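## Task

Rotate the three dice until their upward faces total 3, and have every die lie completely on the mat, resting flat. Finish by opening the grippers and pulling the hands away. The robot must not topple or be left leaning, or the task fails. A result that holds only because the robot is still supporting something does not count.

## Robot and tools

ROBOT. A wheeled cart with a pan/tilt head camera and two identical arms, left_arm and right_arm, each with a wrist camera. Joints per arm: shoulder_pan, shoulder_lift, elbow_flex, wrist_flex, wrist_roll, gripper (all in radians). The cart is 0.53 m wide and spans x = -0.35 to 0.07 m. Arm pan axes sit at x = -0.060, y = +0.155 (left) and -0.155 m (right); shoulders are 0.03 m out from the pan axis and 0.89 m high. Link lengths: upper arm 0.116, forearm 0.135, hand 0.162 m. A fixed-jaw tip reaches roughly 0.44 m from its pan axis horizontally and cannot go below about 0.55 m above the floor. Loose objects may occasionally get nudged by an outside disturbance.

FRAMES. Base frame: origin on the floor between the drive wheels, x ahead, y to the left, z up. The state reports left_hand and right_hand in this frame, each being the fixed-jaw tip; a held object sits next to it on the swinging-jaw side. Hand axes: z along the fingers, y from swinging jaw toward fixed jaw. base_odometry is relative to the base pose at scene start, counts wheel rotation only (slip looks like travel), heading positive to the left, range -3.142 to 3.142.

TOOLS.
execute_actions(actions, cameras): actions is a list holding one action or none (empty = just report state and images). An action may contain "base", "joints" or both; they start together. base takes exactly one key: translate_m (metres, relative drive, + forward, -1.4 to 1.4) or rotate_rad (radians, relative turn on the spot, + counter-clockwise from above, -3.2 to 3.2). No sideways motion. joints is a dict of absolute target angles in radians keyed by name, e.g. right_arm_elbow_flex_rad; omit any you do not want to change (an omitted joint may still be driving to its earlier target). Ranges: head_pan_rad -3.2..3.2 (0 ahead, + left); head_tilt_rad -0.76..1.45 (0 level, + down); shoulder_pan -1.919..1.919; shoulder_lift -1.745..1.745; elbow_flex -1.69..1.58; wrist_flex -1.658..1.658; wrist_roll -2.743..2.841; gripper 0..1.919. Each action is capped at 15 s. cameras: list from head_camera, left_wrist_camera, right_wrist_camera, all; omitted/null = all, [] = none. Unknown keys or out-of-range values reject the whole call with no motion. The pictures line lists image order.
wait(seconds): 0 to 10 s, no new command; returns state and images.
zoom_image(camera, region): region [x0, y0, x1, y1] in pixels of that camera's latest full image, origin top-left, at most 504x504.
finished_scene(scene): ends scene 1 or 2 irreversibly after the last command is held; reports success and gives the next task. Replying with no tool call ends everything.

JOINT CONVENTIONS. Pan 0 points left_arm to the left and right_arm to the right; + is clockwise from above; straight ahead is +1.571 for left, -1.571 for right. With lift, elbow and wrist_flex at 0 the upper arm leans 0.24 rad outward from vertical and forearm and fingers are horizontal; + bends downward. Their sum is the finger angle below horizontal (1.571 = pointing down, which requires the forearm no more than 0.08 rad above horizontal). Wrist roll -1.522: jaws close across the arm plane, fixed jaw on the left looking outward; 1.619: fixed jaw on the right; 0.049: jaws close within the plane, fixed jaw below (level fingers) or toward the pan axis (fingers down). Gripper opening (m) vs angle: 0:0.003, 0.3:0.026, 0.6:0.049, 1:0.076, 1.919:0.106. With level fingers the hand body protrudes ~0.08 m above when fixed jaw is left, below when right, so use fixed-jaw-left over tables.

STOW. Left: pan -1.75, lift 0.05, elbow 1.35, wrist_flex -1.55, roll -1.52; right identical but pan 1.75. Stow in two steps (wrist_flex and roll first, then the other three) to avoid jamming a hand on the cart. Leaving stow, do not move the wrists first. Turning in place with stowed arms needs a free radius of 0.44 m; near a desk, turning or reversing can snag the cart rear and tip it.

RESULT LINES. base_status / joint_status per motion: done (reached; for base means wheels turned the commanded amount), off_target (rested short, may keep pushing: load, obstacle or tripped motor), time_out (target dropped, holds in place), not_followed / "joint command not followed" with a cause (a self-collision check between an arm's links or the two arms refused the targets; it may retry them each action until you send passing targets). contact_stop never occurs. on_its_own lists uncommanded changes. A gripper reading off_target means it holds something; done means empty or light grip.

CAUTIONS. Loaded or far-reaching joints sag toward gravity; offset the next target by the observed sag. Hand positions may be off by a few centimetres. A joint stuck over ~0.30 rad from target for ~2 s trips to 20% torque; reset by waiting until still, then commanding 0.2 rad from the reading on the side away from the failed target (or 0.04 rad beyond the range end, or the end itself for a jaw). To stop a blocked joint pushing, set its target to its reading. Squeeze by targeting the gripper up to 0.2 rad below its contact angle; more adds nothing and may trip it. Payload: ~0.4 kg at full reach, ~0.7 kg within 0.28 m of the pan axis, ~1 kg with both hands close in. Holding loads heats shoulder_lift motors: MOTOR HOT warns from 55 °C; at 70 °C an OVER-TEMPERATURE FAULT stops the arm (limit_stop_at_motor_heat) until it cools; resend targets afterward. Pushing or pulling objects, especially pulling in front, can tip the robot. Never let arms or hands collide or press hard against each other. Avoid drops, slams and shoving dice off the mat. The robot keeps holding its last command while you think, and base moves count from the last reported state.

Each tool is called after ">>>" as a command line: name --argument value for each argument, lists and objects as JSON in quotes; but a table of rows of numbers goes row by row, as --pt "numbers of a row", without its own name.

## Session

>>> execute_actions --actions '[]'

Scene clock: 0.00 s.
base_odometry: x=+0.000 y=+0.000 heading=+0.000 (m, m, rad; odometry frame)
base_status: not commanded
joint_positions: head_pan_rad=-0.009 head_tilt_rad=+0.023 left_arm_shoulder_pan_rad=-1.751 left_arm_shoulder_lift_rad=+0.067 left_arm_elbow_flex_rad=+1.318 left_arm_wrist_flex_rad=-1.505 left_arm_wrist_roll_rad=-1.538 left_arm_gripper_rad=+1.920 right_arm_shoulder_pan_rad=+1.748 right_arm_shoulder_lift_rad=-0.010 right_arm_elbow_flex_rad=+1.391 right_arm_wrist_flex_rad=-1.619 right_arm_wrist_roll_rad=-1.514 right_arm_gripper_rad=+1.920
joint_status: not commanded
left_hand: x=-0.3097 y=+0.1017 z=+0.8919 quat_wxyz=(-0.073, -0.661, -0.055, +0.745) (m; base frame)
right_hand: x=-0.3015 y=-0.1196 z=+0.9130 quat_wxyz=(-0.073, +0.616, -0.052, -0.783) (m; base frame)
pictures: head_camera, left_wrist_camera, right_wrist_camera
Images, in order (width x height): head_camera 644x476, left_wrist_camera 644x476, right_wrist_camera 644x476.

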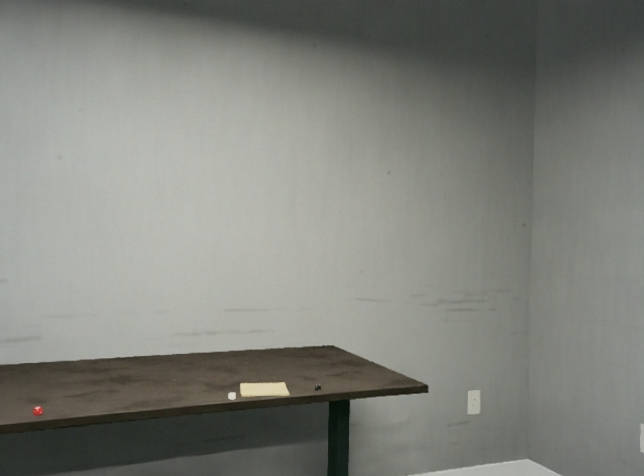

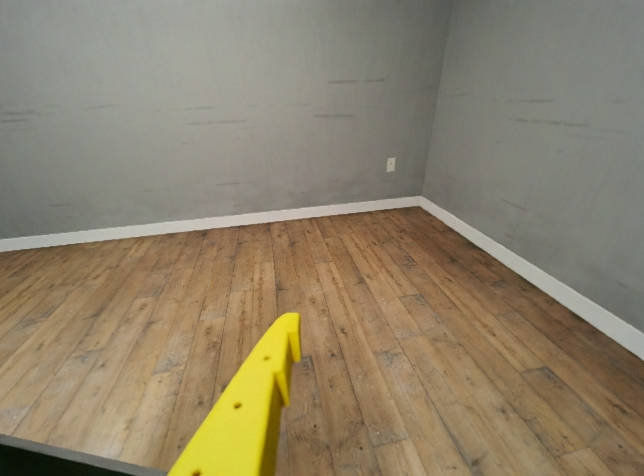

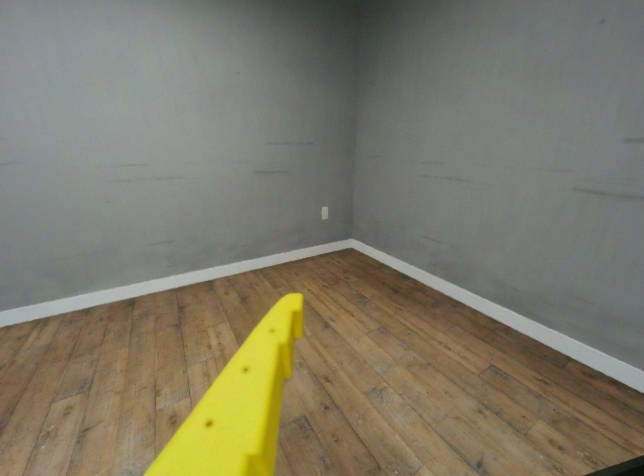

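>>> execute_actions --actions '[{"joints": {"head_pan_rad": 0.3, "head_tilt_rad": 0.35}}]' --cameras '["head_camera"]'

Scene clock: 3.67 s.
base_odometry: x=+0.000 y=+0.000 heading=+0.000 (m, m, rad; odometry frame)
base_status: not commanded
joint_positions: head_pan_rad=+0.290 head_tilt_rad=+0.343 left_arm_shoulder_pan_rad=-1.751 left_arm_shoulder_lift_rad=+0.067 left_arm_elbow_flex_rad=+1.318 left_arm_wrist_flex_rad=-1.505 left_arm_wrist_roll_rad=-1.538 left_arm_gripper_rad=+1.920 right_arm_shoulder_pan_rad=+1.748 right_arm_shoulder_lift_rad=-0.010 right_arm_elbow_flex_rad=+1.391 right_arm_wrist_flex_rad=-1.619 right_arm_wrist_roll_rad=-1.514 right_arm_gripper_rad=+1.920
joint_status: all done
left_hand: x=-0.3097 y=+0.1017 z=+0.8919 quat_wxyz=(-0.073, -0.661, -0.055, +0.745) (m; base frame)
right_hand: x=-0.3015 y=-0.1196 z=+0.9130 quat_wxyz=(-0.073, +0.616, -0.052, -0.783) (m; base frame)
pictures: head_camera
Images, in order (width x height): head_camera 644x476.

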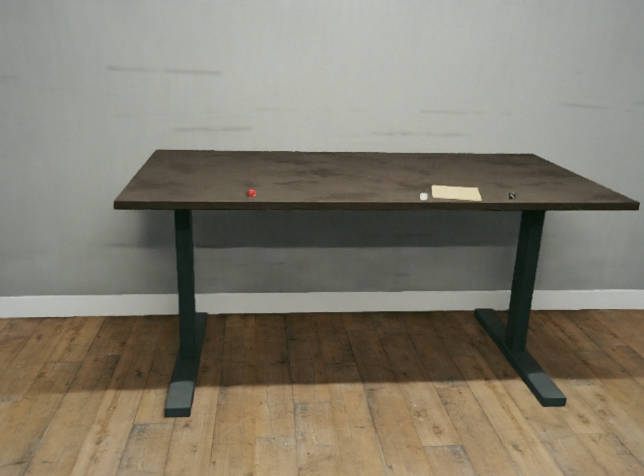

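>>> execute_actions --actions '[{"base": {"rotate_rad": 0.19}, "joints": {"head_pan_rad": 0.0, "head_tilt_rad": 0.45}}]' --cameras '["head_camera"]'

>>> execute_actions --actions '[{"base": {"translate_m": 0.8}}]' --cameras '["head_camera"]'

Scene clock: 40.33 s.
base_odometry: x=+0.001 y=+0.000 heading=+0.188 (m, m, rad; odometry frame)
base_status: done
joint_positions: head_pan_rad=+0.010 head_tilt_rad=+0.443 left_arm_shoulder_pan_rad=-1.751 left_arm_shoulder_lift_rad=+0.067 left_arm_elbow_flex_rad=+1.318 left_arm_wrist_flex_rad=-1.505 left_arm_wrist_roll_rad=-1.538 left_arm_gripper_rad=+1.920 right_arm_shoulder_pan_rad=+1.748 right_arm_shoulder_lift_rad=-0.010 right_arm_elbow_flex_rad=+1.391 right_arm_wrist_flex_rad=-1.619 right_arm_wrist_roll_rad=-1.514 right_arm_gripper_rad=+1.920
joint_status: all done
left_hand: x=-0.3097 y=+0.1017 z=+0.8919 quat_wxyz=(-0.073, -0.661, -0.055, +0.745) (m; base frame)
right_hand: x=-0.3015 y=-0.1196 z=+0.9130 quat_wxyz=(-0.073, +0.616, -0.052, -0.783) (m; base frame)
pictures: head_camera
Images, in order (width x height): head_camera 644x476.

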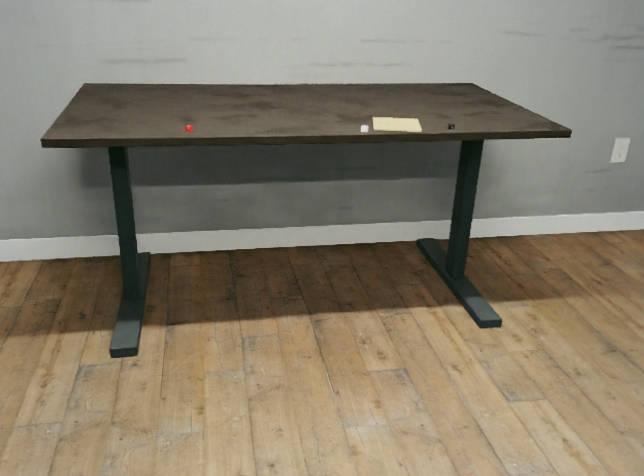

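Scene clock: 45.33 s.
base_odometry: x=+0.786 y=+0.153 heading=+0.190 (m, m, rad; odometry frame)
base_status: done
joint_positions: head_pan_rad=+0.010 head_tilt_rad=+0.444 left_arm_shoulder_pan_rad=-1.751 left_arm_shoulder_lift_rad=+0.067 left_arm_elbow_flex_rad=+1.318 left_arm_wrist_flex_rad=-1.505 left_arm_wrist_roll_rad=-1.538 left_arm_gripper_rad=+1.920 right_arm_shoulder_pan_rad=+1.748 right_arm_shoulder_lift_rad=-0.010 right_arm_elbow_flex_rad=+1.391 right_arm_wrist_flex_rad=-1.619 right_arm_wrist_roll_rad=-1.514 right_arm_gripper_rad=+1.920
joint_status: not commanded
left_hand: x=-0.3097 y=+0.1017 z=+0.8919 quat_wxyz=(-0.073, -0.661, -0.055, +0.745) (m; base frame)
right_hand: x=-0.3015 y=-0.1196 z=+0.9130 quat_wxyz=(-0.073, +0.616, -0.052, -0.783) (m; base frame)
pictures: head_camera
Images, in order (width x height): head_camera 644x476.

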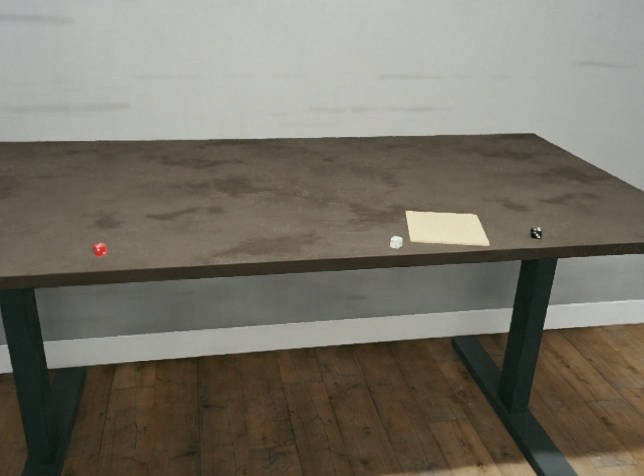

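>>> zoom_image --camera "head_camera" --region '[360, 190, 580, 270]'

>>> zoom_image --camera "head_camera" --region '[60, 220, 140, 280]'

Region (360, 190, 580, 270) of head_camera's 644x476 image, scaled by 2.291; it fills the top 183 rows of this view, and the rest is white.

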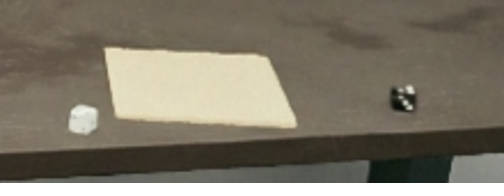

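Region (60, 220, 140, 280) of head_camera's 644x476 image, scaled by 6.300; it fills the top 378 rows of this view, and the rest is white.

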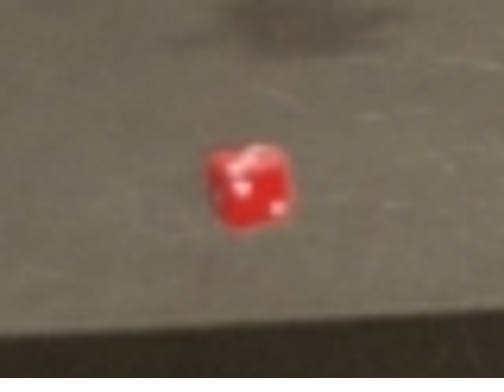

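>>> execute_actions --actions '[{"base": {"rotate_rad": 0.11}, "joints": {"left_arm_shoulder_pan_rad": 1.3, "left_arm_shoulder_lift_rad": -0.2, "left_arm_elbow_flex_rad": 0.6, "right_arm_shoulder_pan_rad": -1.3, "right_arm_shoulder_lift_rad": -0.2, "right_arm_elbow_flex_rad": 0.6}}]' --cameras '["head_camera"]'

>>> execute_actions --actions '[{"base": {"translate_m": 0.5}, "joints": {"head_tilt_rad": 0.75, "left_arm_wrist_flex_rad": 0.6, "right_arm_wrist_flex_rad": 0.6}}]'

Scene clock: 77.93 s.
base_odometry: x=+0.787 y=+0.153 heading=+0.300 (m, m, rad; odometry frame)
base_status: done
joint_positions: head_pan_rad=+0.010 head_tilt_rad=+0.444 left_arm_shoulder_pan_rad=+1.291 left_arm_shoulder_lift_rad=-0.168 left_arm_elbow_flex_rad=+0.639 left_arm_wrist_flex_rad=-1.505 left_arm_wrist_roll_rad=-1.538 left_arm_gripper_rad=+1.920 right_arm_shoulder_pan_rad=-1.291 right_arm_shoulder_lift_rad=-0.167 right_arm_elbow_flex_rad=+0.637 right_arm_wrist_flex_rad=-1.619 right_arm_wrist_roll_rad=-1.514 right_arm_gripper_rad=+1.920
joint_status: all done
left_hand: x=+0.1723 y=+0.2298 z=+1.0910 quat_wxyz=(+0.954, -0.035, +0.263, +0.142) (m; base frame)
right_hand: x=+0.1613 y=-0.2106 z=+1.0994 quat_wxyz=(+0.968, +0.028, +0.208, -0.140) (m; base frame)
pictures: head_camera
Images, in order (width x height): head_camera 644x476.

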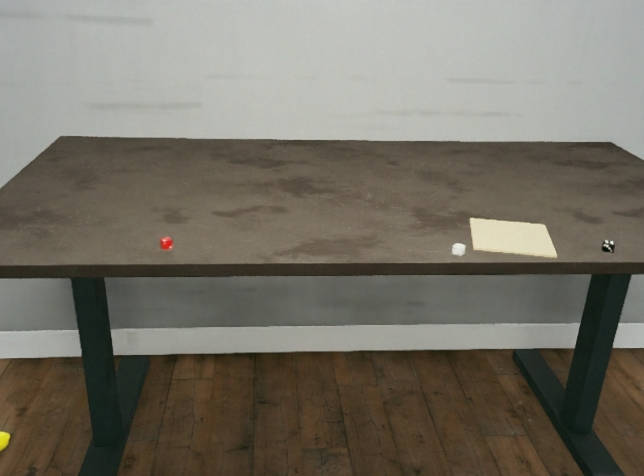

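Scene clock: 81.37 s.
base_odometry: x=+1.264 y=+0.303 heading=+0.303 (m, m, rad; odometry frame)
base_status: done
joint_positions: head_pan_rad=+0.010 head_tilt_rad=+0.745 left_arm_shoulder_pan_rad=+1.291 left_arm_shoulder_lift_rad=-0.168 left_arm_elbow_flex_rad=+0.637 left_arm_wrist_flex_rad=+0.596 left_arm_wrist_roll_rad=-1.538 left_arm_gripper_rad=+1.920 right_arm_shoulder_pan_rad=-1.292 right_arm_shoulder_lift_rad=-0.167 right_arm_elbow_flex_rad=+0.637 right_arm_wrist_flex_rad=+0.596 right_arm_wrist_roll_rad=-1.514 right_arm_gripper_rad=+1.920
joint_status: all done
left_hand: x=+0.1680 y=+0.2286 z=+0.8127 quat_wxyz=(+0.247, -0.128, +0.960, +0.037) (m; base frame)
right_hand: x=+0.1721 y=-0.2133 z=+0.8124 quat_wxyz=(+0.247, +0.131, +0.960, -0.036) (m; base frame)
pictures: head_camera, left_wrist_camera, right_wrist_camera
Images, in order (width x height): head_camera 644x476, left_wrist_camera 644x476, right_wrist_camera 644x476.

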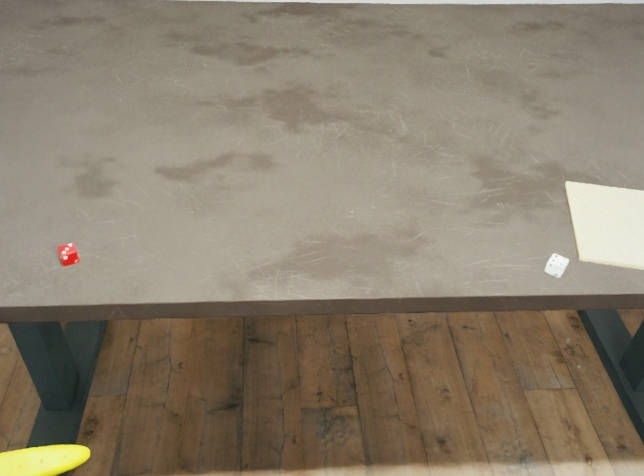

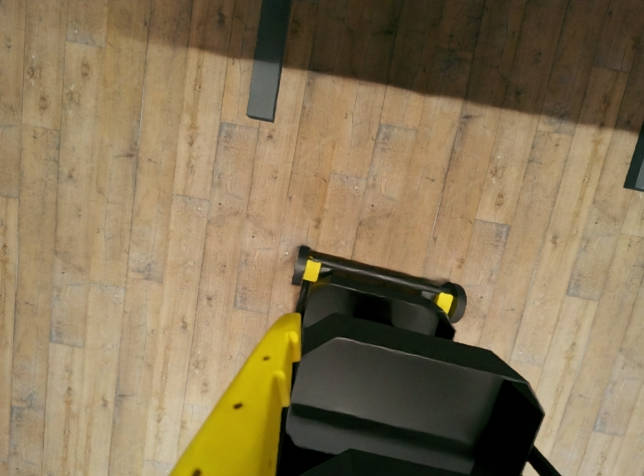

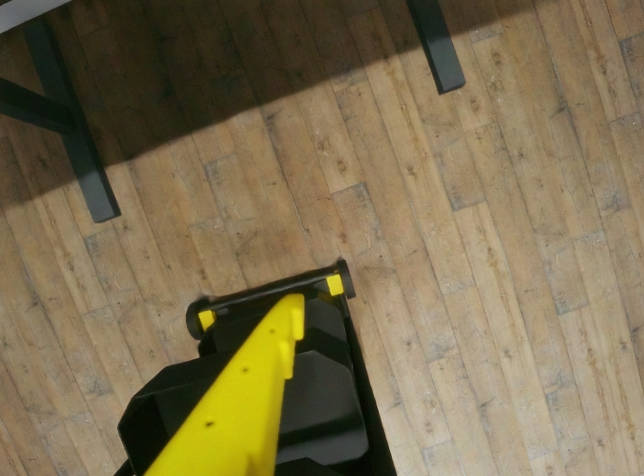

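>>> zoom_image --camera "head_camera" --region '[30, 220, 110, 290]'

>>> zoom_image --camera "head_camera" --region '[520, 230, 600, 300]'

Region (30, 220, 110, 290) of head_camera's 644x476 image, scaled by 6.300; it fills the top 441 rows of this view, and the rest is white.

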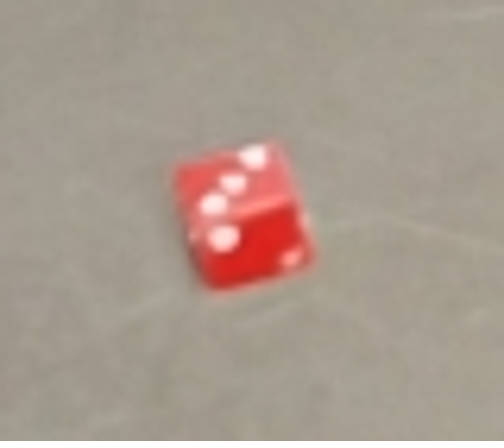

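Region (520, 230, 600, 300) of head_camera's 644x476 image, scaled by 6.300; it fills the top 441 rows of this view, and the rest is white.

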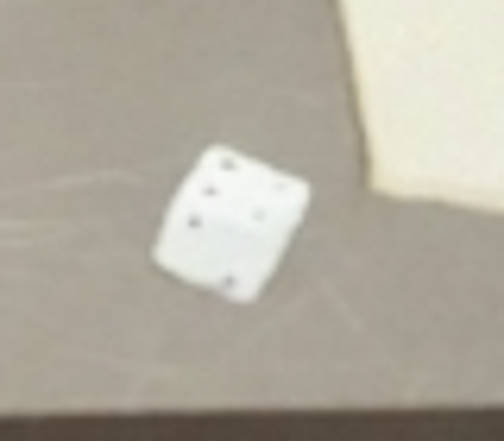

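>>> execute_actions --actions '[{"base": {"translate_m": 0.15}, "joints": {"head_tilt_rad": 1.2}}]'

Scene clock: 93.77 s.
base_odometry: x=+1.408 y=+0.347 heading=+0.303 (m, m, rad; odometry frame)
base_status: done
joint_positions: head_pan_rad=+0.010 head_tilt_rad=+1.195 left_arm_shoulder_pan_rad=+1.291 left_arm_shoulder_lift_rad=-0.168 left_arm_elbow_flex_rad=+0.637 left_arm_wrist_flex_rad=+0.596 left_arm_wrist_roll_rad=-1.538 left_arm_gripper_rad=+1.920 right_arm_shoulder_pan_rad=-1.292 right_arm_shoulder_lift_rad=-0.167 right_arm_elbow_flex_rad=+0.637 right_arm_wrist_flex_rad=+0.596 right_arm_wrist_roll_rad=-1.514 right_arm_gripper_rad=+1.920
joint_status: all done
left_hand: x=+0.1680 y=+0.2286 z=+0.8127 quat_wxyz=(+0.247, -0.128, +0.960, +0.037) (m; base frame)
right_hand: x=+0.1721 y=-0.2133 z=+0.8124 quat_wxyz=(+0.247, +0.131, +0.960, -0.036) (m; base frame)
pictures: head_camera, left_wrist_camera, right_wrist_camera
Images, in order (width x height): head_camera 644x476, left_wrist_camera 644x476, right_wrist_camera 644x476.

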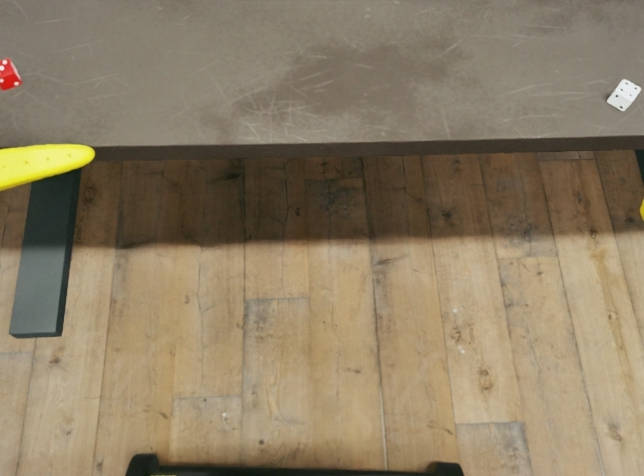

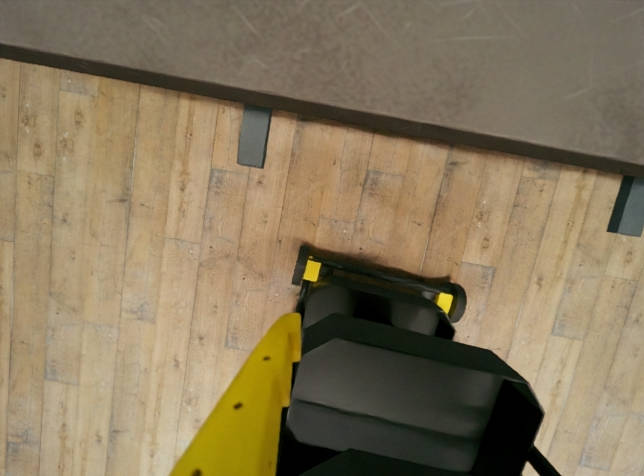

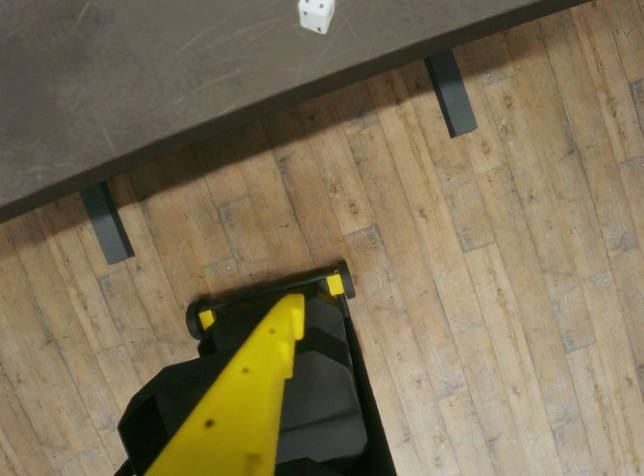

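>>> execute_actions --actions '[{"base": {"translate_m": 0.16}, "joints": {"head_tilt_rad": 1.3}}]'

Scene clock: 114.27 s.
base_odometry: x=+1.560 y=+0.395 heading=+0.304 (m, m, rad; odometry frame)
base_status: done
joint_positions: head_pan_rad=+0.010 head_tilt_rad=+1.295 left_arm_shoulder_pan_rad=+1.291 left_arm_shoulder_lift_rad=-0.168 left_arm_elbow_flex_rad=+0.637 left_arm_wrist_flex_rad=+0.596 left_arm_wrist_roll_rad=-1.538 left_arm_gripper_rad=+1.920 right_arm_shoulder_pan_rad=-1.292 right_arm_shoulder_lift_rad=-0.167 right_arm_elbow_flex_rad=+0.637 right_arm_wrist_flex_rad=+0.596 right_arm_wrist_roll_rad=-1.514 right_arm_gripper_rad=+1.920
joint_status: all done
left_hand: x=+0.1680 y=+0.2286 z=+0.8127 quat_wxyz=(+0.247, -0.128, +0.960, +0.037) (m; base frame)
right_hand: x=+0.1721 y=-0.2133 z=+0.8124 quat_wxyz=(+0.247, +0.131, +0.960, -0.036) (m; base frame)
pictures: head_camera, left_wrist_camera, right_wrist_camera
Images, in order (width x height): head_camera 644x476, left_wrist_camera 644x476, right_wrist_camera 644x476.

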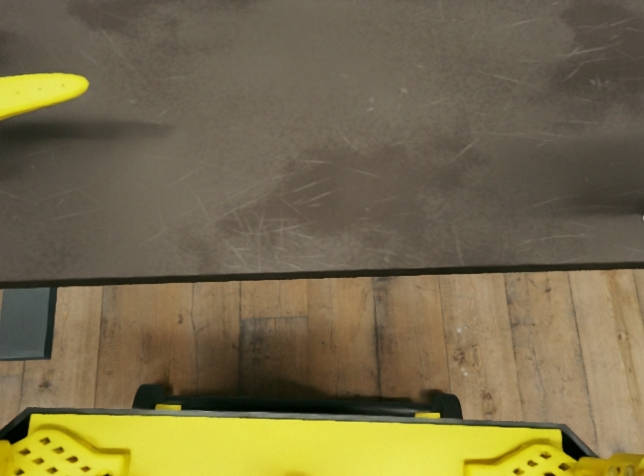

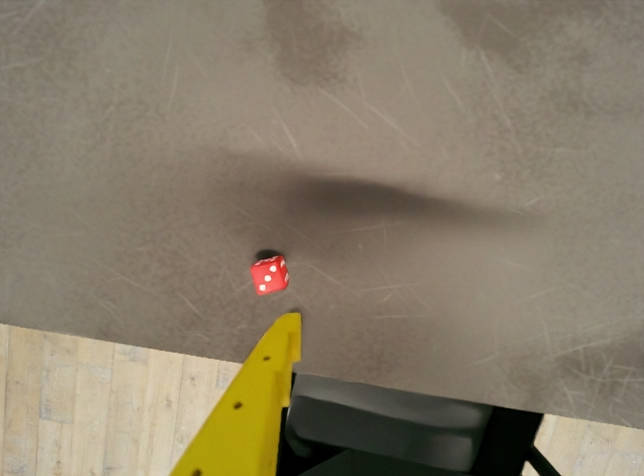

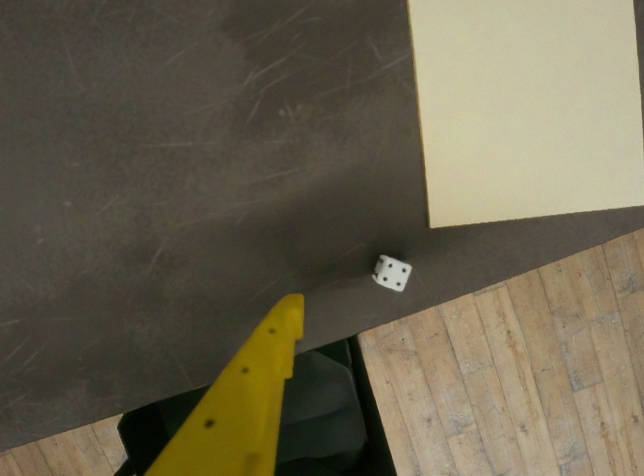

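>>> zoom_image --camera "left_wrist_camera" --region '[220, 225, 320, 325]'

>>> zoom_image --camera "right_wrist_camera" --region '[340, 220, 440, 320]'

Region (220, 225, 320, 325) of left_wrist_camera's 644x476 image, scaled by 5.040.

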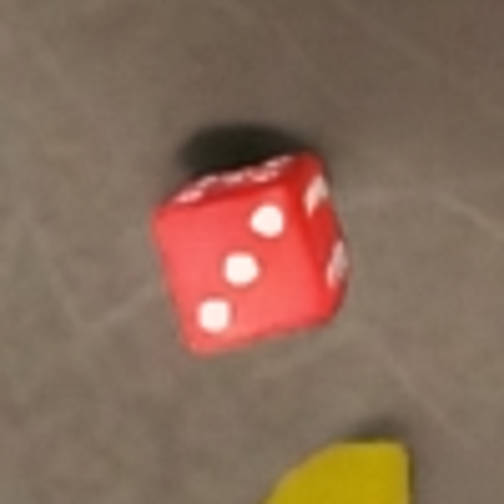

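Region (340, 220, 440, 320) of right_wrist_camera's 644x476 image, scaled by 5.040.

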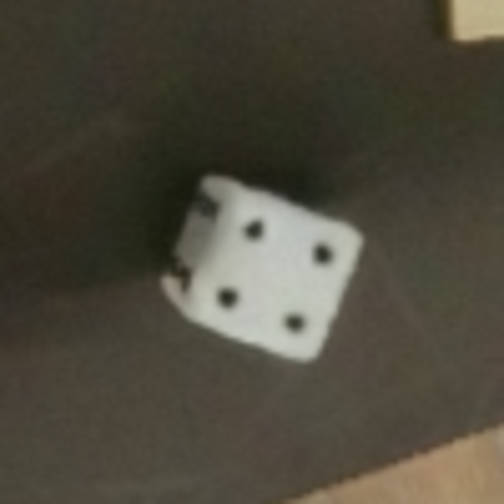

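>>> execute_actions --actions '[{"base": {"translate_m": 0.04}, "joints": {"head_pan_rad": 0.6, "head_tilt_rad": 1.0, "left_arm_shoulder_pan_rad": 1.12, "left_arm_shoulder_lift_rad": 0.68, "left_arm_elbow_flex_rad": -0.69, "left_arm_wrist_flex_rad": 1.54, "left_arm_wrist_roll_rad": 0.0, "left_arm_gripper_rad": 0.7}}]' --cameras '["head_camera", "left_wrist_camera"]'

Scene clock: 134.80 s.
base_odometry: x=+1.599 y=+0.407 heading=+0.304 (m, m, rad; odometry frame)
base_status: done
joint_positions: head_pan_rad=+0.590 head_tilt_rad=+1.015 left_arm_shoulder_pan_rad=+1.130 left_arm_shoulder_lift_rad=+0.696 left_arm_elbow_flex_rad=-0.654 left_arm_wrist_flex_rad=+1.533 left_arm_wrist_roll_rad=-0.008 left_arm_gripper_rad=+0.708 right_arm_shoulder_pan_rad=-1.292 right_arm_shoulder_lift_rad=-0.167 right_arm_elbow_flex_rad=+0.637 right_arm_wrist_flex_rad=+0.596 right_arm_wrist_roll_rad=-1.514 right_arm_gripper_rad=+1.920
joint_status: all done
left_hand: x=+0.1665 y=+0.2619 z=+0.8015 quat_wxyz=(-0.002, -0.829, +0.559, +0.001) (m; base frame)
right_hand: x=+0.1721 y=-0.2133 z=+0.8124 quat_wxyz=(+0.247, +0.131, +0.960, -0.036) (m; base frame)
pictures: head_camera, left_wrist_camera
Images, in order (width x height): head_camera 644x476, left_wrist_camera 644x476.

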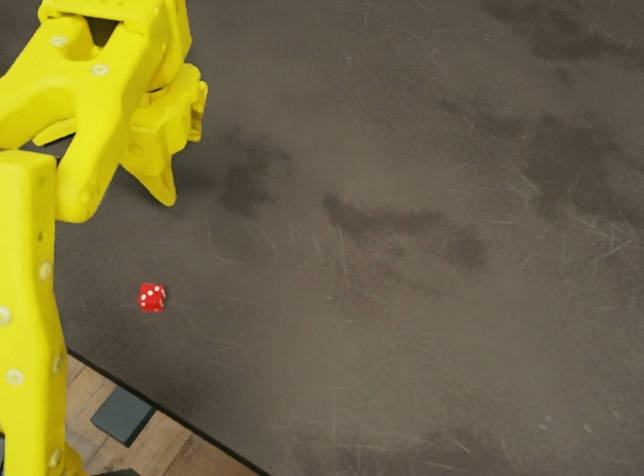

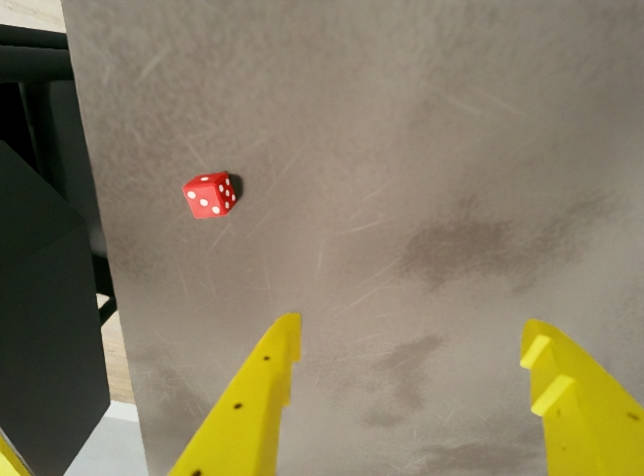

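>>> execute_actions --actions '[{"joints": {"left_arm_shoulder_pan_rad": 1.07, "left_arm_shoulder_lift_rad": 0.04, "left_arm_elbow_flex_rad": 0.45, "left_arm_wrist_flex_rad": 1.04}}]' --cameras '["head_camera", "left_wrist_camera"]'

Scene clock: 149.77 s.
base_odometry: x=+1.599 y=+0.407 heading=+0.304 (m, m, rad; odometry frame)
base_status: not commanded
joint_positions: head_pan_rad=+0.590 head_tilt_rad=+1.015 left_arm_shoulder_pan_rad=+1.079 left_arm_shoulder_lift_rad=+0.075 left_arm_elbow_flex_rad=+0.452 left_arm_wrist_flex_rad=+1.046 left_arm_wrist_roll_rad=-0.008 left_arm_gripper_rad=+0.708 right_arm_shoulder_pan_rad=-1.292 right_arm_shoulder_lift_rad=-0.167 right_arm_elbow_flex_rad=+0.637 right_arm_wrist_flex_rad=+0.596 right_arm_wrist_roll_rad=-1.514 right_arm_gripper_rad=+1.920
joint_status: all done
left_hand: x=+0.0968 y=+0.2390 z=+0.7804 quat_wxyz=(-0.001, -0.843, +0.538, +0.000) (m; base frame)
right_hand: x=+0.1721 y=-0.2133 z=+0.8124 quat_wxyz=(+0.247, +0.131, +0.960, -0.036) (m; base frame)
pictures: head_camera, left_wrist_camera
Images, in order (width x height): head_camera 644x476, left_wrist_camera 644x476.

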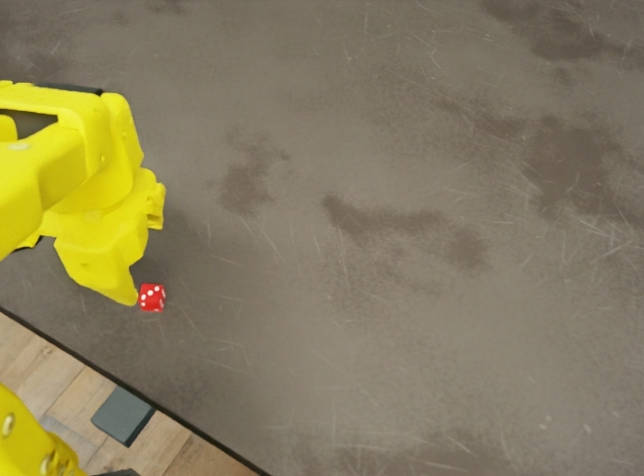

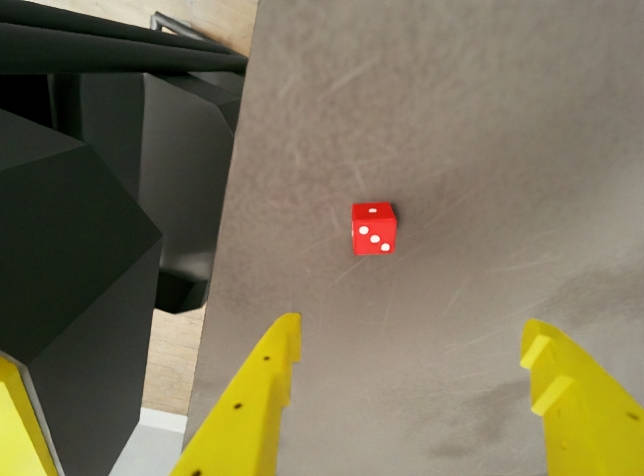

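>>> execute_actions --actions '[{"joints": {"left_arm_shoulder_lift_rad": 0.17, "left_arm_elbow_flex_rad": 0.55, "left_arm_wrist_flex_rad": 0.81}}]' --cameras '["head_camera", "left_wrist_camera"]'

Scene clock: 155.13 s.
base_odometry: x=+1.599 y=+0.407 heading=+0.304 (m, m, rad; odometry frame)
base_status: not commanded
joint_positions: head_pan_rad=+0.590 head_tilt_rad=+1.015 left_arm_shoulder_pan_rad=+1.079 left_arm_shoulder_lift_rad=+0.176 left_arm_elbow_flex_rad=+0.551 left_arm_wrist_flex_rad=+0.817 left_arm_wrist_roll_rad=-0.008 left_arm_gripper_rad=+0.708 right_arm_shoulder_pan_rad=-1.292 right_arm_shoulder_lift_rad=-0.167 right_arm_elbow_flex_rad=+0.637 right_arm_wrist_flex_rad=+0.596 right_arm_wrist_roll_rad=-1.514 right_arm_gripper_rad=+1.920
joint_status: all done
left_hand: x=+0.0971 y=+0.2392 z=+0.7534 quat_wxyz=(+0.012, -0.843, +0.538, -0.006) (m; base frame)
right_hand: x=+0.1721 y=-0.2133 z=+0.8124 quat_wxyz=(+0.247, +0.131, +0.960, -0.036) (m; base frame)
pictures: head_camera, left_wrist_camera
Images, in order (width x height): head_camera 644x476, left_wrist_camera 644x476.

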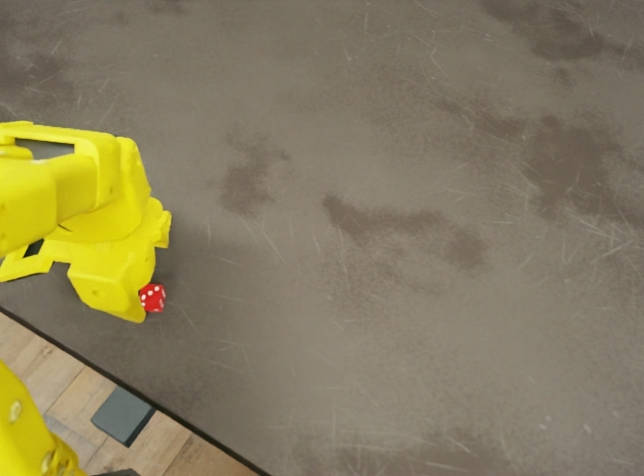

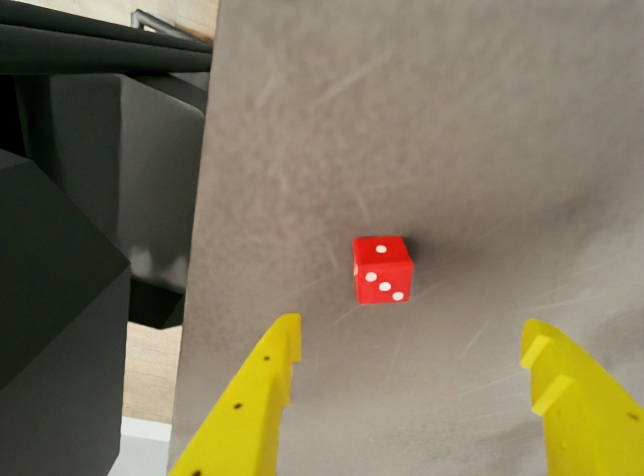

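>>> execute_actions --actions '[{"joints": {"left_arm_shoulder_lift_rad": 0.31, "left_arm_elbow_flex_rad": 0.555, "left_arm_wrist_flex_rad": 0.70}}]' --cameras '["head_camera", "left_wrist_camera"]'

Scene clock: 162.03 s.
base_odometry: x=+1.599 y=+0.407 heading=+0.304 (m, m, rad; odometry frame)
base_status: not commanded
joint_positions: head_pan_rad=+0.590 head_tilt_rad=+1.015 left_arm_shoulder_pan_rad=+1.079 left_arm_shoulder_lift_rad=+0.316 left_arm_elbow_flex_rad=+0.556 left_arm_wrist_flex_rad=+0.708 left_arm_wrist_roll_rad=-0.008 left_arm_gripper_rad=+0.708 right_arm_shoulder_pan_rad=-1.292 right_arm_shoulder_lift_rad=-0.167 right_arm_elbow_flex_rad=+0.637 right_arm_wrist_flex_rad=+0.596 right_arm_wrist_roll_rad=-1.514 right_arm_gripper_rad=+1.920
joint_status: all done
left_hand: x=+0.0929 y=+0.2369 z=+0.7320 quat_wxyz=(-0.004, -0.843, +0.538, +0.002) (m; base frame)
right_hand: x=+0.1721 y=-0.2133 z=+0.8124 quat_wxyz=(+0.247, +0.131, +0.960, -0.036) (m; base frame)
pictures: head_camera, left_wrist_camera
Images, in order (width x height): head_camera 644x476, left_wrist_camera 644x476.

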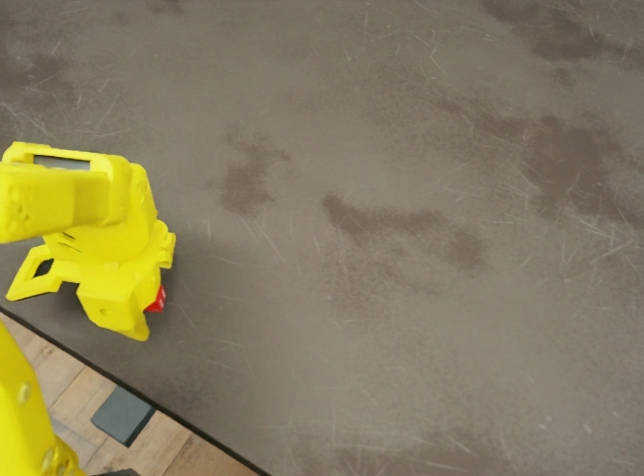

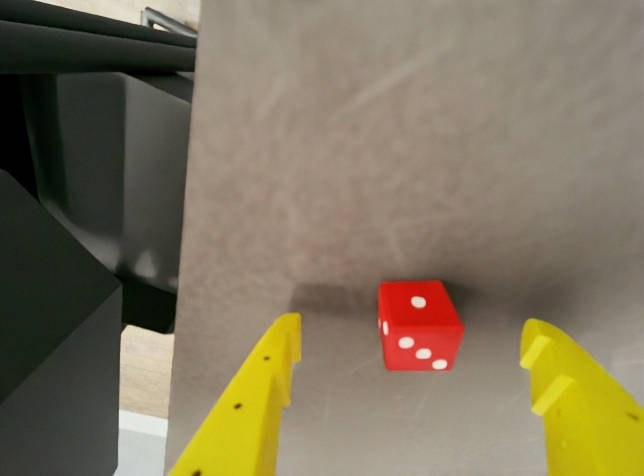

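>>> execute_actions --actions '[{"joints": {"left_arm_shoulder_lift_rad": 0.40, "left_arm_elbow_flex_rad": 0.547, "left_arm_wrist_flex_rad": 0.615}}]' --cameras '["head_camera", "left_wrist_camera"]'

Scene clock: 168.87 s.
base_odometry: x=+1.599 y=+0.407 heading=+0.304 (m, m, rad; odometry frame)
base_status: not commanded
joint_positions: head_pan_rad=+0.590 head_tilt_rad=+1.015 left_arm_shoulder_pan_rad=+1.079 left_arm_shoulder_lift_rad=+0.355 left_arm_elbow_flex_rad=+0.556 left_arm_wrist_flex_rad=+0.673 left_arm_wrist_roll_rad=-0.008 left_arm_gripper_rad=+0.708 right_arm_shoulder_pan_rad=-1.292 right_arm_shoulder_lift_rad=-0.167 right_arm_elbow_flex_rad=+0.637 right_arm_wrist_flex_rad=+0.596 right_arm_wrist_roll_rad=-1.514 right_arm_gripper_rad=+1.920
joint_status: left_arm_wrist_flex_rad off_target (ended at +0.673, target +0.615); the others done
left_hand: x=+0.0921 y=+0.2365 z=+0.7260 quat_wxyz=(-0.006, -0.843, +0.538, +0.003) (m; base frame)
right_hand: x=+0.1721 y=-0.2133 z=+0.8124 quat_wxyz=(+0.247, +0.131, +0.960, -0.036) (m; base frame)
pictures: head_camera, left_wrist_camera
Images, in order (width x height): head_camera 644x476, left_wrist_camera 644x476.

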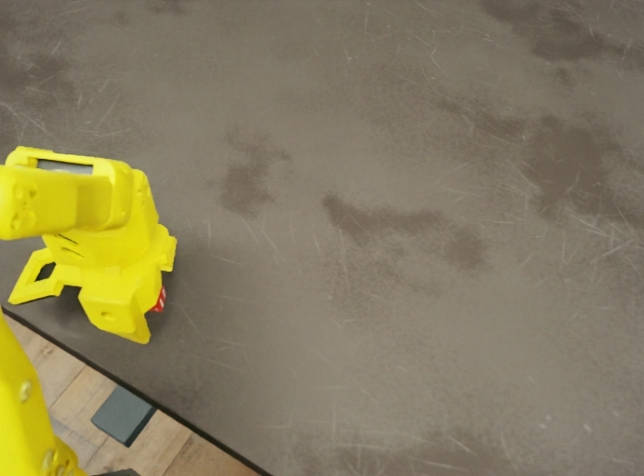

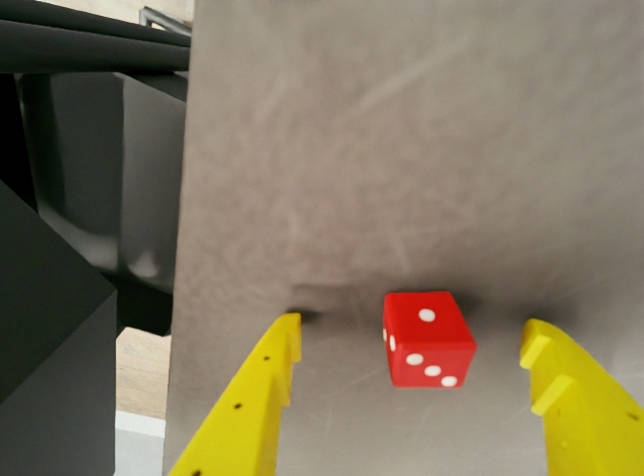

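>>> execute_actions --actions '[{"joints": {"left_arm_shoulder_lift_rad": 0.33, "left_arm_elbow_flex_rad": 0.556, "left_arm_wrist_flex_rad": 0.69}}]' --cameras '[]'

>>> execute_actions --actions '[{"joints": {"left_arm_gripper_rad": 0.02}}]' --cameras '["head_camera", "left_wrist_camera"]'

Scene clock: 172.90 s.
base_odometry: x=+1.599 y=+0.407 heading=+0.304 (m, m, rad; odometry frame)
base_status: not commanded
joint_positions: head_pan_rad=+0.590 head_tilt_rad=+1.015 left_arm_shoulder_pan_rad=+1.079 left_arm_shoulder_lift_rad=+0.345 left_arm_elbow_flex_rad=+0.556 left_arm_wrist_flex_rad=+0.684 left_arm_wrist_roll_rad=-0.008 left_arm_gripper_rad=+0.708 right_arm_shoulder_pan_rad=-1.292 right_arm_shoulder_lift_rad=-0.167 right_arm_elbow_flex_rad=+0.637 right_arm_wrist_flex_rad=+0.596 right_arm_wrist_roll_rad=-1.514 right_arm_gripper_rad=+1.920
joint_status: all done
left_hand: x=+0.0921 y=+0.2365 z=+0.7276 quat_wxyz=(-0.006, -0.843, +0.538, +0.003) (m; base frame)
right_hand: x=+0.1721 y=-0.2133 z=+0.8124 quat_wxyz=(+0.247, +0.131, +0.960, -0.036) (m; base frame)
pictures: none
No camera images: the call's "cameras" was empty. Leave "cameras" out to get every camera's image.

Scene clock: 173.77 s.
base_odometry: x=+1.599 y=+0.407 heading=+0.304 (m, m, rad; odometry frame)
base_status: not commanded
joint_positions: head_pan_rad=+0.590 head_tilt_rad=+1.015 left_arm_shoulder_pan_rad=+1.079 left_arm_shoulder_lift_rad=+0.331 left_arm_elbow_flex_rad=+0.551 left_arm_wrist_flex_rad=+0.684 left_arm_wrist_roll_rad=-0.008 left_arm_gripper_rad=+0.175 right_arm_shoulder_pan_rad=-1.292 right_arm_shoulder_lift_rad=-0.167 right_arm_elbow_flex_rad=+0.637 right_arm_wrist_flex_rad=+0.596 right_arm_wrist_roll_rad=-1.514 right_arm_gripper_rad=+1.920
joint_status: left_arm_gripper_rad off_target (ended at +0.175, target +0.020)
left_hand: x=+0.0952 y=+0.2381 z=+0.7299 quat_wxyz=(+0.002, -0.843, +0.538, -0.001) (m; base frame)
right_hand: x=+0.1721 y=-0.2133 z=+0.8124 quat_wxyz=(+0.247, +0.131, +0.960, -0.036) (m; base frame)
pictures: head_camera, left_wrist_camera
Images, in order (width x height): head_camera 644x476, left_wrist_camera 644x476.

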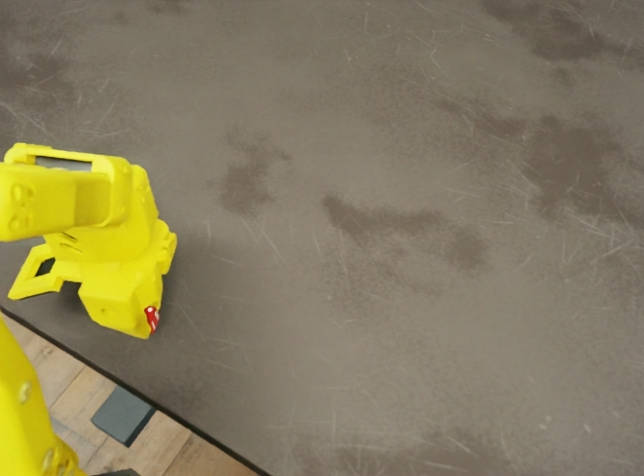

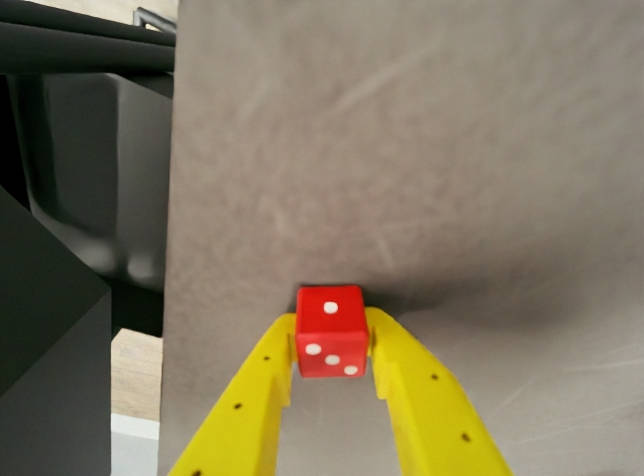

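>>> execute_actions --actions '[{"joints": {"left_arm_shoulder_lift_rad": 0.04, "left_arm_elbow_flex_rad": 0.45, "left_arm_wrist_flex_rad": 1.04}}]' --cameras '[]'

>>> execute_actions --actions '[{"base": {"translate_m": -0.35}, "joints": {"head_pan_rad": -0.3, "head_tilt_rad": 0.7, "left_arm_shoulder_pan_rad": 1.571, "left_arm_shoulder_lift_rad": -0.2, "left_arm_elbow_flex_rad": 0.6, "left_arm_wrist_flex_rad": -0.3, "left_arm_wrist_roll_rad": -1.522}}]' --cameras '["head_camera", "left_wrist_camera"]'

Scene clock: 184.70 s.
base_odometry: x=+1.599 y=+0.407 heading=+0.304 (m, m, rad; odometry frame)
base_status: not commanded
joint_positions: head_pan_rad=+0.590 head_tilt_rad=+1.015 left_arm_shoulder_pan_rad=+1.079 left_arm_shoulder_lift_rad=+0.075 left_arm_elbow_flex_rad=+0.481 left_arm_wrist_flex_rad=+1.032 left_arm_wrist_roll_rad=-0.008 left_arm_gripper_rad=+0.175 right_arm_shoulder_pan_rad=-1.292 right_arm_shoulder_lift_rad=-0.167 right_arm_elbow_flex_rad=+0.637 right_arm_wrist_flex_rad=+0.596 right_arm_wrist_roll_rad=-1.514 right_arm_gripper_rad=+1.920
joint_status: all done
left_hand: x=+0.0930 y=+0.2369 z=+0.7771 quat_wxyz=(-0.007, -0.843, +0.538, +0.004) (m; base frame)
right_hand: x=+0.1721 y=-0.2133 z=+0.8124 quat_wxyz=(+0.247, +0.131, +0.960, -0.036) (m; base frame)
pictures: none
No camera images: the call's "cameras" was empty. Leave "cameras" out to get every camera's image.

Scene clock: 187.30 s.
base_odometry: x=+1.265 y=+0.303 heading=+0.303 (m, m, rad; odometry frame)
base_status: done
joint_positions: head_pan_rad=-0.290 head_tilt_rad=+0.714 left_arm_shoulder_pan_rad=+1.561 left_arm_shoulder_lift_rad=-0.165 left_arm_elbow_flex_rad=+0.605 left_arm_wrist_flex_rad=-0.284 left_arm_wrist_roll_rad=-1.515 left_arm_gripper_rad=+0.175 right_arm_shoulder_pan_rad=-1.292 right_arm_shoulder_lift_rad=-0.167 right_arm_elbow_flex_rad=+0.637 right_arm_wrist_flex_rad=+0.596 right_arm_wrist_roll_rad=-1.514 right_arm_gripper_rad=+1.920
joint_status: all done
left_hand: x=+0.2623 y=+0.1659 z=+0.9316 quat_wxyz=(+0.650, -0.007, +0.760, +0.001) (m; base frame)
right_hand: x=+0.1721 y=-0.2133 z=+0.8124 quat_wxyz=(+0.247, +0.131, +0.960, -0.036) (m; base frame)
pictures: head_camera, left_wrist_camera
Images, in order (width x height): head_camera 644x476, left_wrist_camera 644x476.

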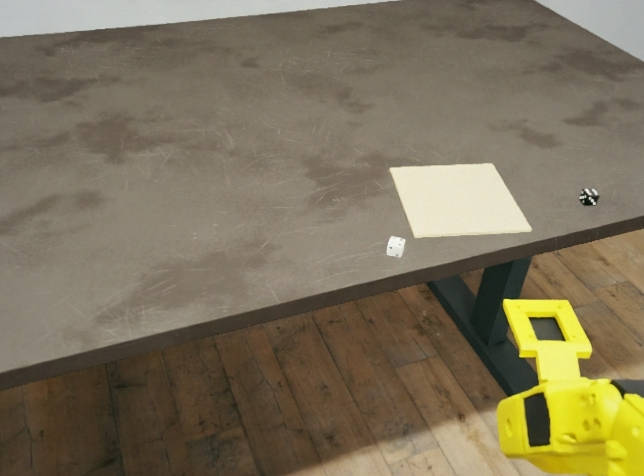

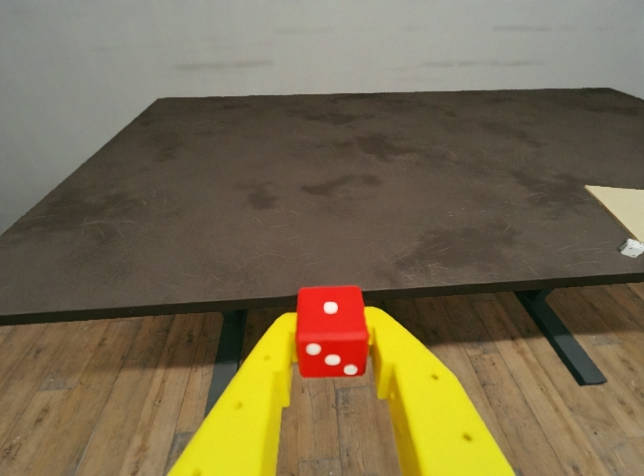

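>>> execute_actions --actions '[{"base": {"rotate_rad": -1.2}}]' --cameras '[]'

>>> execute_actions --actions '[{"base": {"translate_m": 0.33}}]' --cameras '[]'

>>> execute_actions --actions '[{"base": {"rotate_rad": 1.22}, "joints": {"head_pan_rad": 0.0, "head_tilt_rad": 0.85}}]' --cameras '["head_camera"]'

Scene clock: 195.17 s.
base_odometry: x=+1.264 y=+0.302 heading=-0.896 (m, m, rad; odometry frame)
base_status: done
joint_positions: head_pan_rad=-0.290 head_tilt_rad=+0.714 left_arm_shoulder_pan_rad=+1.563 left_arm_shoulder_lift_rad=-0.165 left_arm_elbow_flex_rad=+0.605 left_arm_wrist_flex_rad=-0.284 left_arm_wrist_roll_rad=-1.515 left_arm_gripper_rad=+0.175 right_arm_shoulder_pan_rad=-1.292 right_arm_shoulder_lift_rad=-0.167 right_arm_elbow_flex_rad=+0.637 right_arm_wrist_flex_rad=+0.596 right_arm_wrist_roll_rad=-1.514 right_arm_gripper_rad=+1.920
joint_status: not commanded
left_hand: x=+0.2623 y=+0.1654 z=+0.9316 quat_wxyz=(+0.650, -0.006, +0.760, +0.000) (m; base frame)
right_hand: x=+0.1721 y=-0.2133 z=+0.8124 quat_wxyz=(+0.247, +0.131, +0.960, -0.036) (m; base frame)
pictures: none
No camera images: the call's "cameras" was empty. Leave "cameras" out to get every camera's image.

Scene clock: 197.73 s.
base_odometry: x=+1.470 y=+0.044 heading=-0.899 (m, m, rad; odometry frame)
base_status: done
joint_positions: head_pan_rad=-0.290 head_tilt_rad=+0.714 left_arm_shoulder_pan_rad=+1.563 left_arm_shoulder_lift_rad=-0.165 left_arm_elbow_flex_rad=+0.605 left_arm_wrist_flex_rad=-0.284 left_arm_wrist_roll_rad=-1.515 left_arm_gripper_rad=+0.175 right_arm_shoulder_pan_rad=-1.292 right_arm_shoulder_lift_rad=-0.167 right_arm_elbow_flex_rad=+0.637 right_arm_wrist_flex_rad=+0.596 right_arm_wrist_roll_rad=-1.514 right_arm_gripper_rad=+1.920
joint_status: not commanded
left_hand: x=+0.2623 y=+0.1654 z=+0.9316 quat_wxyz=(+0.650, -0.006, +0.760, +0.000) (m; base frame)
right_hand: x=+0.1721 y=-0.2133 z=+0.8124 quat_wxyz=(+0.247, +0.131, +0.960, -0.036) (m; base frame)
pictures: none
No camera images: the call's "cameras" was empty. Leave "cameras" out to get every camera's image.

Scene clock: 199.97 s.
base_odometry: x=+1.469 y=+0.044 heading=+0.320 (m, m, rad; odometry frame)
base_status: done
joint_positions: head_pan_rad=-0.010 head_tilt_rad=+0.845 left_arm_shoulder_pan_rad=+1.563 left_arm_shoulder_lift_rad=-0.165 left_arm_elbow_flex_rad=+0.605 left_arm_wrist_flex_rad=-0.284 left_arm_wrist_roll_rad=-1.515 left_arm_gripper_rad=+0.175 right_arm_shoulder_pan_rad=-1.292 right_arm_shoulder_lift_rad=-0.167 right_arm_elbow_flex_rad=+0.637 right_arm_wrist_flex_rad=+0.596 right_arm_wrist_roll_rad=-1.514 right_arm_gripper_rad=+1.920
joint_status: all done
left_hand: x=+0.2623 y=+0.1654 z=+0.9316 quat_wxyz=(+0.650, -0.006, +0.760, +0.000) (m; base frame)
right_hand: x=+0.1721 y=-0.2133 z=+0.8124 quat_wxyz=(+0.247, +0.131, +0.960, -0.036) (m; base frame)
pictures: head_camera
Images, in order (width x height): head_camera 644x476.

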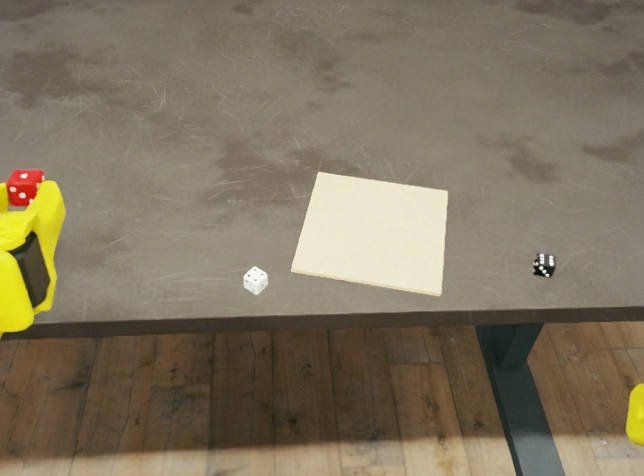

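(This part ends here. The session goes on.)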